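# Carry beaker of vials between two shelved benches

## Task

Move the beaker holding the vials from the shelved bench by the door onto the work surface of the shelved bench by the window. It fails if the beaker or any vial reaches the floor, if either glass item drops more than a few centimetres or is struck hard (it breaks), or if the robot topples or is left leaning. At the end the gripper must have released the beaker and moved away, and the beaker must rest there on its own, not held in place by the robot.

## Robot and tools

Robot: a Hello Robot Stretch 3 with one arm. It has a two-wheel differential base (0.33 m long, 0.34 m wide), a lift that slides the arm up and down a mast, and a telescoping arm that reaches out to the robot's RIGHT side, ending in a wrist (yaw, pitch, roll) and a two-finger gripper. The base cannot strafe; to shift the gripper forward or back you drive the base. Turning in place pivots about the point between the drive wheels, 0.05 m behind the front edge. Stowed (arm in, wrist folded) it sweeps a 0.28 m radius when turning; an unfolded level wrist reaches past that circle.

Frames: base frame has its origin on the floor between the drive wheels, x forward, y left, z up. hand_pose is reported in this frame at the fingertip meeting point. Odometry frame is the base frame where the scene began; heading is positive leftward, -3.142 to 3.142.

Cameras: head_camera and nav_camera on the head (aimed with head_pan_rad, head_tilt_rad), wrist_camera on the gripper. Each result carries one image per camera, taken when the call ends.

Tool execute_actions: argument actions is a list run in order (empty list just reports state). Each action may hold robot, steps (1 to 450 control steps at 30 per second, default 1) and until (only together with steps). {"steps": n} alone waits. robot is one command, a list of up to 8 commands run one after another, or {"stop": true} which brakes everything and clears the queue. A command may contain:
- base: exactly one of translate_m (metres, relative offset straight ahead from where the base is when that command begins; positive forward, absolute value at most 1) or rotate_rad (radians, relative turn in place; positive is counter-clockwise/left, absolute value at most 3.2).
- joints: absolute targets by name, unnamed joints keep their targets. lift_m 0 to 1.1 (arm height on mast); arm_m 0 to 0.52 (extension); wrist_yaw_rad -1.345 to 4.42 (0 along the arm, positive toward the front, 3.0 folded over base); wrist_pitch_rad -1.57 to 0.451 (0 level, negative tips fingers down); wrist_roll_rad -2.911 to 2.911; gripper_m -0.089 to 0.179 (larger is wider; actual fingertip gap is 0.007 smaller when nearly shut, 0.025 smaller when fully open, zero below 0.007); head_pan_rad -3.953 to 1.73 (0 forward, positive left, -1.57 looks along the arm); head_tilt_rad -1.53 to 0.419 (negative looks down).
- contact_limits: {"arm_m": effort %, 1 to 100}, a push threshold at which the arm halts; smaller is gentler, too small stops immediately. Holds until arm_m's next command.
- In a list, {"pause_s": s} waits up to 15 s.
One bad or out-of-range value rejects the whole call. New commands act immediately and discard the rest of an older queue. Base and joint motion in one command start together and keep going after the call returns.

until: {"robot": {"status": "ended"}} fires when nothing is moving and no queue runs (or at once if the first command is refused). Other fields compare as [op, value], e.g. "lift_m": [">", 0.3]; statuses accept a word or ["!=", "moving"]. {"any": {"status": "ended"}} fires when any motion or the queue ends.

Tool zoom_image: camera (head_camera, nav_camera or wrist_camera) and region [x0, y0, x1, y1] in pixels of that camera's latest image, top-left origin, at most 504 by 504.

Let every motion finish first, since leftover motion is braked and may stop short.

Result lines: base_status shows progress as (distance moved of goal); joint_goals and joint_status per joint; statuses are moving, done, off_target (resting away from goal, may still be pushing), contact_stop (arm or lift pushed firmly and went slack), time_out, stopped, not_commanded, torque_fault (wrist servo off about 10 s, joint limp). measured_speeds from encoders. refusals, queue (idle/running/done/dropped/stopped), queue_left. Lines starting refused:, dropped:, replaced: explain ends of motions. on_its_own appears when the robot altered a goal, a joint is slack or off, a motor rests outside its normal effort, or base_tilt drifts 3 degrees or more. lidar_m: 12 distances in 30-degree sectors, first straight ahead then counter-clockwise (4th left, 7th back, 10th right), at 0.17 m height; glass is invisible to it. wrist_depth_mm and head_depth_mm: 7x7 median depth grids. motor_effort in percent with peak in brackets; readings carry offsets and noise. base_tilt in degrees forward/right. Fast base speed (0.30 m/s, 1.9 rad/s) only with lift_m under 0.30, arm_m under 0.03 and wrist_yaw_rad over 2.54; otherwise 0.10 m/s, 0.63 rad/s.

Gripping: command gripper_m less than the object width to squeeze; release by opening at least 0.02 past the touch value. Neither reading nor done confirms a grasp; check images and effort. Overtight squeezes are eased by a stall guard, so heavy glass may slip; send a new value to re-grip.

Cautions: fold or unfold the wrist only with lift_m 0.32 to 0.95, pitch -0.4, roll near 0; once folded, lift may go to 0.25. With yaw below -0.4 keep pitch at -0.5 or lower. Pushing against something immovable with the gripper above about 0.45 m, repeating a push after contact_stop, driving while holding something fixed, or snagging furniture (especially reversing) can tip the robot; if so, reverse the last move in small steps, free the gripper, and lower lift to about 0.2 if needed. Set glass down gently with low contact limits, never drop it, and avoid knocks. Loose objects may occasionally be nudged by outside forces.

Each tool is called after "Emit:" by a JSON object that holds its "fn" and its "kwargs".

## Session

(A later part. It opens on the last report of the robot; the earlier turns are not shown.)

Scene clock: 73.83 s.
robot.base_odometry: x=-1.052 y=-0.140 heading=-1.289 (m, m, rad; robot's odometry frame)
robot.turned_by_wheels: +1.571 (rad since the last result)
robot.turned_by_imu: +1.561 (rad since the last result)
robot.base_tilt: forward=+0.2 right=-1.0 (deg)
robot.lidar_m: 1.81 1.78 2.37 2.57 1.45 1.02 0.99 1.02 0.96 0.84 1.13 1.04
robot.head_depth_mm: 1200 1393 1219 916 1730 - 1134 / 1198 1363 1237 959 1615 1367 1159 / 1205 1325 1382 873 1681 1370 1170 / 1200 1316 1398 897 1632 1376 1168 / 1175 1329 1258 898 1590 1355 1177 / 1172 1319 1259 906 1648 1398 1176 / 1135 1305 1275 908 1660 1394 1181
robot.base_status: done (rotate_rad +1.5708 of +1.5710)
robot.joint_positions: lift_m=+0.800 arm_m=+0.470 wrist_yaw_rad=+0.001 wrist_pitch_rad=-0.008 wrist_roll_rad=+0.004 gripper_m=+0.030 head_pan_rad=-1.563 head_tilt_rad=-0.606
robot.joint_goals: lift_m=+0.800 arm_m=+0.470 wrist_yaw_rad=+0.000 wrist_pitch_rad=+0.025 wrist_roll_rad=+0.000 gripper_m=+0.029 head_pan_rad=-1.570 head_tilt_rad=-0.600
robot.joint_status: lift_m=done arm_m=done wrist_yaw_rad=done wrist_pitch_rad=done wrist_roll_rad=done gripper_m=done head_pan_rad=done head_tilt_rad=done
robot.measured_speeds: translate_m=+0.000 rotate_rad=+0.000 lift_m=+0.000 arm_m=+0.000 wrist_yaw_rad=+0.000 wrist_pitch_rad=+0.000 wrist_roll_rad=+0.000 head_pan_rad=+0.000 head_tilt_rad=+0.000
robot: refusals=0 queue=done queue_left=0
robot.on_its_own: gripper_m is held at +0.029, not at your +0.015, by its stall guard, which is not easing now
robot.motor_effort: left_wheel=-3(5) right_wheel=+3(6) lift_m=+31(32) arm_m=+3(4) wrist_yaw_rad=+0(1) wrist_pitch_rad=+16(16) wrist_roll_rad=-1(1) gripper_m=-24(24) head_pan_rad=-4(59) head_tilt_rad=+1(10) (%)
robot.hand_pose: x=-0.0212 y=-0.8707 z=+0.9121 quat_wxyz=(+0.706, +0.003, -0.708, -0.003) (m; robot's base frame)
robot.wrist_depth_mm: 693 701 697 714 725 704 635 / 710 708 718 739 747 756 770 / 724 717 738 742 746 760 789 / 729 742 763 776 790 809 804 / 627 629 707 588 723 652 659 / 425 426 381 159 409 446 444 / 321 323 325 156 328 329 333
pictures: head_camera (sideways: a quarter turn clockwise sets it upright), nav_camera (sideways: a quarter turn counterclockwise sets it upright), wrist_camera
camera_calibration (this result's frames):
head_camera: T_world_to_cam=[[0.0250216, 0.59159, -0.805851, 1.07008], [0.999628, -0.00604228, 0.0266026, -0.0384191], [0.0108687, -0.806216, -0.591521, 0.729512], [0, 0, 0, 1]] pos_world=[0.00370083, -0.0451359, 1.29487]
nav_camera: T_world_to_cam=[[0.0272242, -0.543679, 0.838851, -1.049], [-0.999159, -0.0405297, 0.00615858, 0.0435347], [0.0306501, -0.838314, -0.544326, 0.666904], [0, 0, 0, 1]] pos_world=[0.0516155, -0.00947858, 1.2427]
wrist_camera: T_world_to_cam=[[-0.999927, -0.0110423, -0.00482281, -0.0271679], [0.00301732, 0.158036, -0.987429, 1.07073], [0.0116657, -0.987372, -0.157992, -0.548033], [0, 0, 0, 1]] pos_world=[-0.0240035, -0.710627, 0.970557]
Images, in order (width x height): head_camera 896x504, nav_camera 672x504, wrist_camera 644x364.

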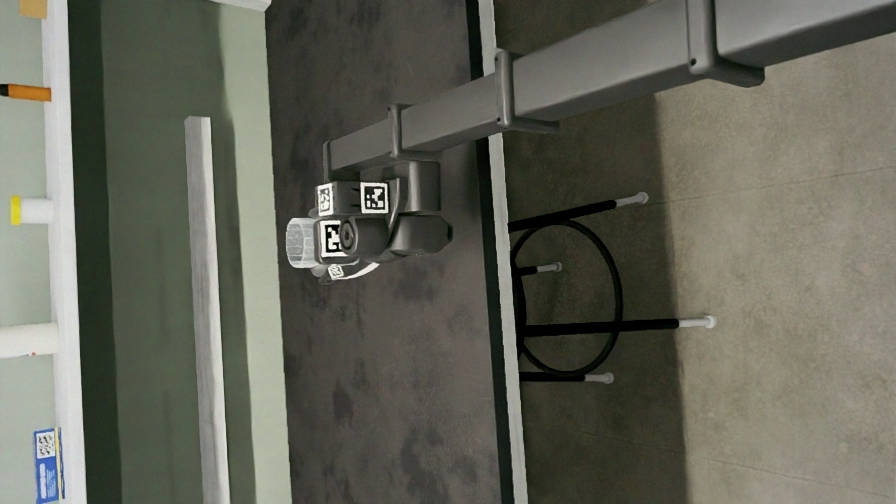

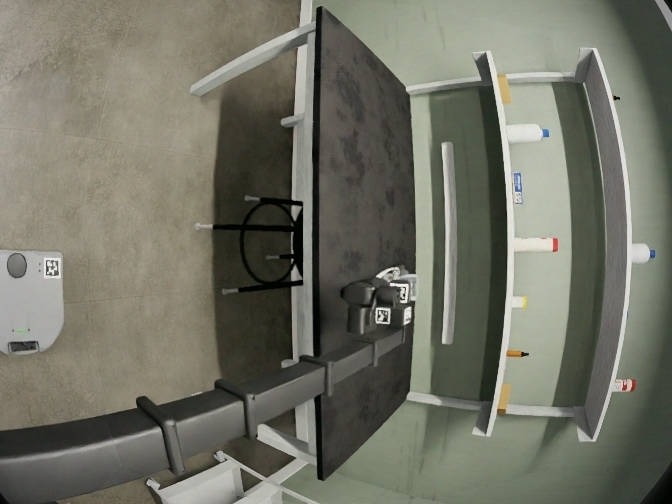

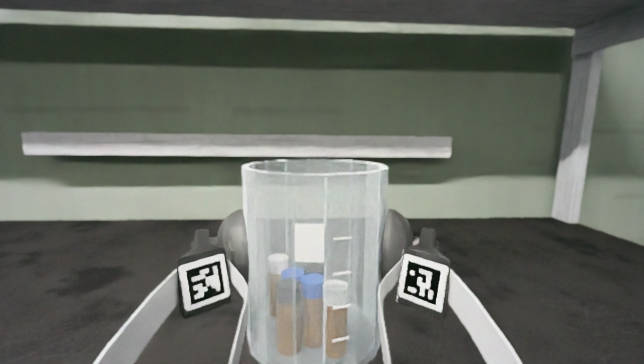

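Emit:
{"fn": "execute_actions", "kwargs": {"actions": [{"robot":[{"joints":{"lift_m":0.71}},{"joints":{"lift_m":0.697}}],"steps":450,"until":{"robot":{"status":"ended"}}}]}}

Scene clock: 76.13 s.
robot.base_odometry: x=-1.052 y=-0.140 heading=-1.289 (m, m, rad; robot's odometry frame)
robot.turned_by_wheels: +0.000 (rad since the last result)
robot.turned_by_imu: +0.000 (rad since the last result)
robot.base_tilt: forward=+0.2 right=-1.0 (deg)
robot.lidar_m: 1.79 1.78 2.36 2.57 1.45 1.03 0.99 1.02 0.96 0.84 1.13 1.04
robot.head_depth_mm: 1197 1385 1223 921 1667 1395 - / 1198 1358 1231 922 1769 1337 1148 / 1211 1324 1241 - 1646 1377 1167 / 1193 1320 1250 900 1635 1374 1163 / 1180 1340 1262 903 1605 1356 1170 / 1177 1320 1270 902 1650 1395 1181 / 1133 1310 1281 914 1656 1393 1175
robot.base_status: done (rotate_rad +1.5708 of +1.5710)
robot.joint_positions: lift_m=+0.697 arm_m=+0.470 wrist_yaw_rad=+0.001 wrist_pitch_rad=-0.008 wrist_roll_rad=+0.004 gripper_m=+0.030 head_pan_rad=-1.563 head_tilt_rad=-0.606
robot.joint_goals: lift_m=+0.697 arm_m=+0.470 wrist_yaw_rad=+0.000 wrist_pitch_rad=+0.025 wrist_roll_rad=+0.000 gripper_m=+0.029 head_pan_rad=-1.570 head_tilt_rad=-0.600
robot.joint_status: lift_m=done arm_m=done wrist_yaw_rad=done wrist_pitch_rad=done wrist_roll_rad=done gripper_m=done head_pan_rad=done head_tilt_rad=done
robot.measured_speeds: translate_m=+0.000 rotate_rad=+0.000 lift_m=+0.000 arm_m=+0.000 wrist_yaw_rad=+0.000 wrist_pitch_rad=+0.000 wrist_roll_rad=+0.000 head_pan_rad=+0.000 head_tilt_rad=+0.000
robot: refusals=0 queue=done queue_left=0
robot.on_its_own: gripper_m is held at +0.029, not at your +0.015, by its stall guard, which is not easing now
robot.motor_effort: left_wheel=-1(2) right_wheel=+3(3) lift_m=+15(31) arm_m=+4(4) wrist_yaw_rad=-1(1) wrist_pitch_rad=+16(16) wrist_roll_rad=-1(1) gripper_m=-25(24) head_pan_rad=-5(5) head_tilt_rad=+2(1) (%)
robot.hand_pose: x=-0.0212 y=-0.8707 z=+0.8099 quat_wxyz=(+0.706, +0.004, -0.708, -0.003) (m; robot's base frame)
robot.wrist_depth_mm: 690 703 704 710 730 742 751 / 692 717 711 724 745 762 757 / 721 727 737 757 771 772 798 / 619 628 632 651 665 685 710 / 323 328 364 307 371 341 345 / 222 223 197 159 213 229 230 / 168 168 168 154 171 172 174
pictures: head_camera (sideways: a quarter turn clockwise sets it upright), nav_camera (sideways: a quarter turn counterclockwise sets it upright), wrist_camera
camera_calibration (this result's frames):
head_camera: T_world_to_cam=[[0.0250215, 0.59159, -0.805851, 1.07008], [0.999628, -0.00604216, 0.0266026, -0.0384191], [0.0108688, -0.806216, -0.591521, 0.729512], [0, 0, 0, 1]] pos_world=[0.00370084, -0.0451359, 1.29487]
nav_camera: T_world_to_cam=[[0.0272242, -0.543679, 0.838852, -1.049], [-0.999159, -0.0405298, 0.00615859, 0.0435347], [0.0306502, -0.838314, -0.544325, 0.666904], [0, 0, 0, 1]] pos_world=[0.0516155, -0.00947858, 1.2427]
wrist_camera: T_world_to_cam=[[-0.999927, -0.0110417, -0.00482398, -0.0276591], [0.00301709, 0.158162, -0.987409, 0.969963], [0.0116656, -0.987351, -0.158117, -0.56405], [0, 0, 0, 1]] pos_world=[-0.0240035, -0.710632, 0.868431]
Images, in order (width x height): head_camera 896x504, nav_camera 672x504, wrist_camera 644x364.

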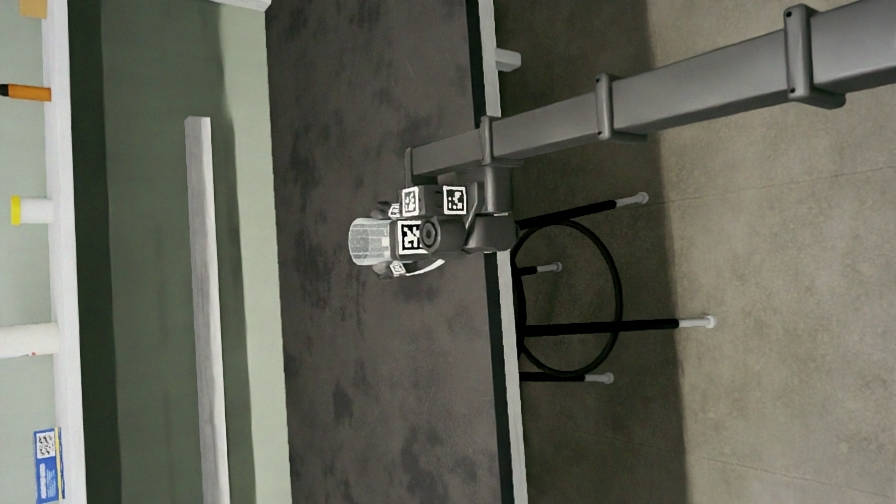

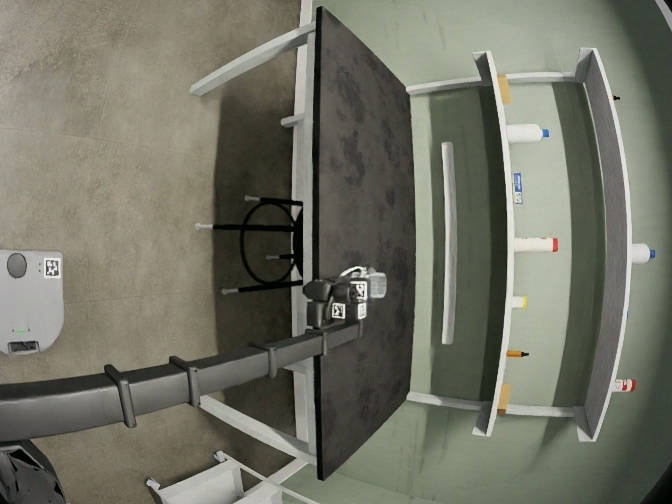

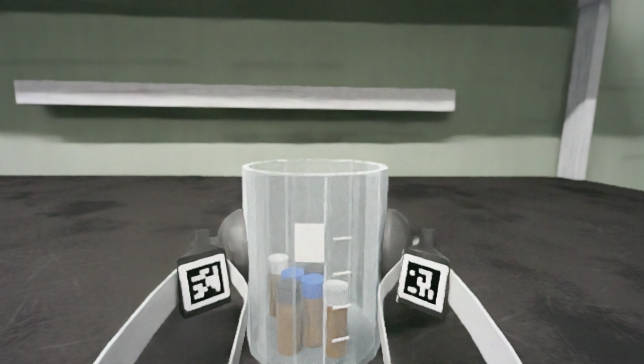

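Depth matches the pickup one.

Emit:
{"fn": "execute_actions", "kwargs": {"actions": [{"robot":[{"joints":{"lift_m":0.694}},{"joints":{"gripper_m":0.15}},{"joints":{"arm_m":0.05}}],"steps":450,"until":{"robot":{"status":"ended"}}}]}}

Scene clock: 82.63 s.
robot.base_odometry: x=-1.052 y=-0.140 heading=-1.289 (m, m, rad; robot's odometry frame)
robot.turned_by_wheels: +0.000 (rad since the last result)
robot.turned_by_imu: -0.001 (rad since the last result)
robot.base_tilt: forward=+0.2 right=-1.0 (deg)
robot.lidar_m: 1.79 1.78 2.37 2.56 1.45 1.03 0.99 1.02 0.96 0.84 1.13 1.04
robot.head_depth_mm: 1197 1396 1218 919 1658 1359 1225 / 1189 1358 1234 926 1683 1378 - / 1210 1332 1245 915 1672 1425 - / 1199 1318 1247 905 1645 1421 1163 / 1178 1327 1252 899 1631 1347 1170 / 1177 1323 1266 904 1649 1386 1175 / 1137 1299 1280 909 1659 1395 1176
robot.base_status: done (rotate_rad +1.5708 of +1.5710)
robot.joint_positions: lift_m=+0.694 arm_m=+0.050 wrist_yaw_rad=+0.001 wrist_pitch_rad=+0.001 wrist_roll_rad=+0.004 gripper_m=+0.150 head_pan_rad=-1.563 head_tilt_rad=-0.606
robot.joint_goals: lift_m=+0.694 arm_m=+0.050 wrist_yaw_rad=+0.000 wrist_pitch_rad=+0.025 wrist_roll_rad=+0.000 gripper_m=+0.150 head_pan_rad=-1.570 head_tilt_rad=-0.600
robot.joint_status: lift_m=done arm_m=done wrist_yaw_rad=done wrist_pitch_rad=done wrist_roll_rad=done gripper_m=done head_pan_rad=done head_tilt_rad=done
robot.measured_speeds: translate_m=+0.000 rotate_rad=+0.000 lift_m=+0.000 arm_m=+0.000 wrist_yaw_rad=+0.000 wrist_pitch_rad=+0.000 wrist_roll_rad=+0.000 head_pan_rad=+0.000 head_tilt_rad=+0.000
robot: refusals=0 queue=done queue_left=0
robot.motor_effort: left_wheel=-2(3) right_wheel=+3(2) lift_m=+14(15) arm_m=-5(5) wrist_yaw_rad=-1(0) wrist_pitch_rad=+11(16) wrist_roll_rad=-1(1) gripper_m=-1(99) head_pan_rad=-4(4) head_tilt_rad=+1(1) (%)
robot.hand_pose: x=-0.0212 y=-0.4515 z=+0.8094 quat_wxyz=(+0.706, +0.000, -0.708, +0.000) (m; robot's base frame)
robot.wrist_depth_mm: - - - - - 933 - / - - - - - - - / - - - - - - - / 670 677 677 700 692 731 - / 417 420 426 434 440 446 448 / - - 634 693 - - - / - - - - - - -
pictures: head_camera (sideways: a quarter turn clockwise sets it upright), nav_camera (sideways: a quarter turn counterclockwise sets it upright), wrist_camera
camera_calibration (this result's frames):
head_camera: T_world_to_cam=[[0.0250216, 0.591584, -0.805855, 1.07008], [0.999628, -0.00604198, 0.0266027, -0.0384192], [0.0108688, -0.80622, -0.591515, 0.729505], [0, 0, 0, 1]] pos_world=[0.00370084, -0.0451359, 1.29487]
nav_camera: T_world_to_cam=[[0.0272242, -0.543673, 0.838855, -1.049], [-0.999159, -0.0405298, 0.00615881, 0.0435344], [0.0306502, -0.838318, -0.54432, 0.666897], [0, 0, 0, 1]] pos_world=[0.0516155, -0.00947899, 1.2427]
wrist_camera: T_world_to_cam=[[-0.999928, -0.0110914, -0.00467032, -0.0231788], [0.00296712, 0.148885, -0.98885, 0.900099], [0.0116631, -0.988792, -0.148842, -0.158437], [0, 0, 0, 1]] pos_world=[-0.024, -0.29093, 0.866372]
Images, in order (width x height): head_camera 896x504, nav_camera 672x504, wrist_camera 644x364.

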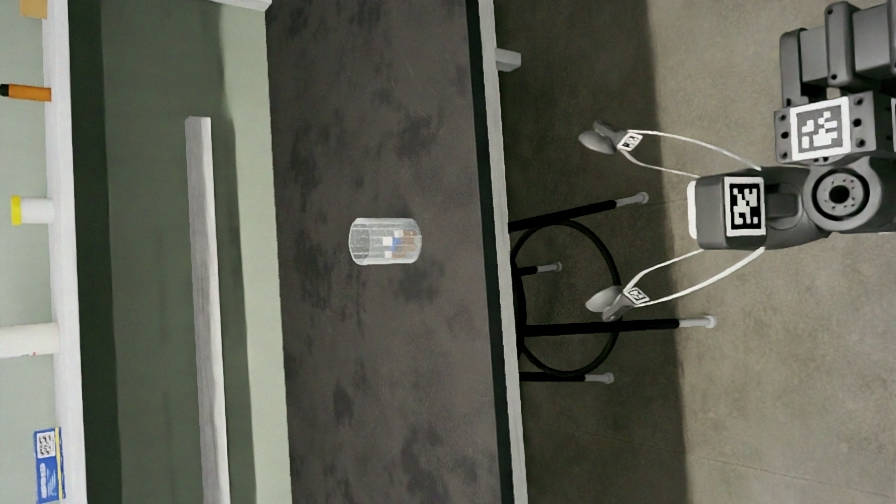

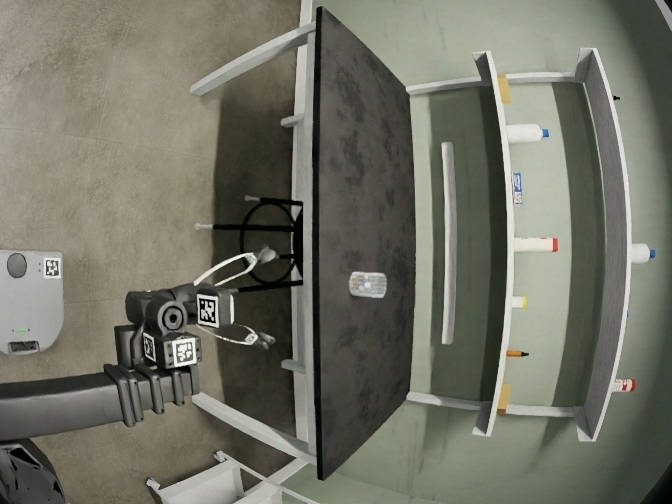

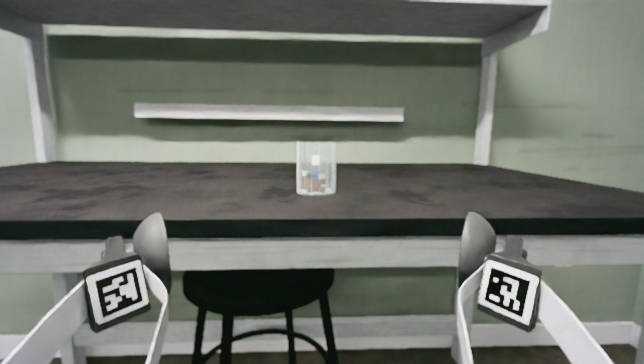

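Emit:
{"fn": "finished_scene", "kwargs": {"scene": 1}}

The scene is finished: the task was done.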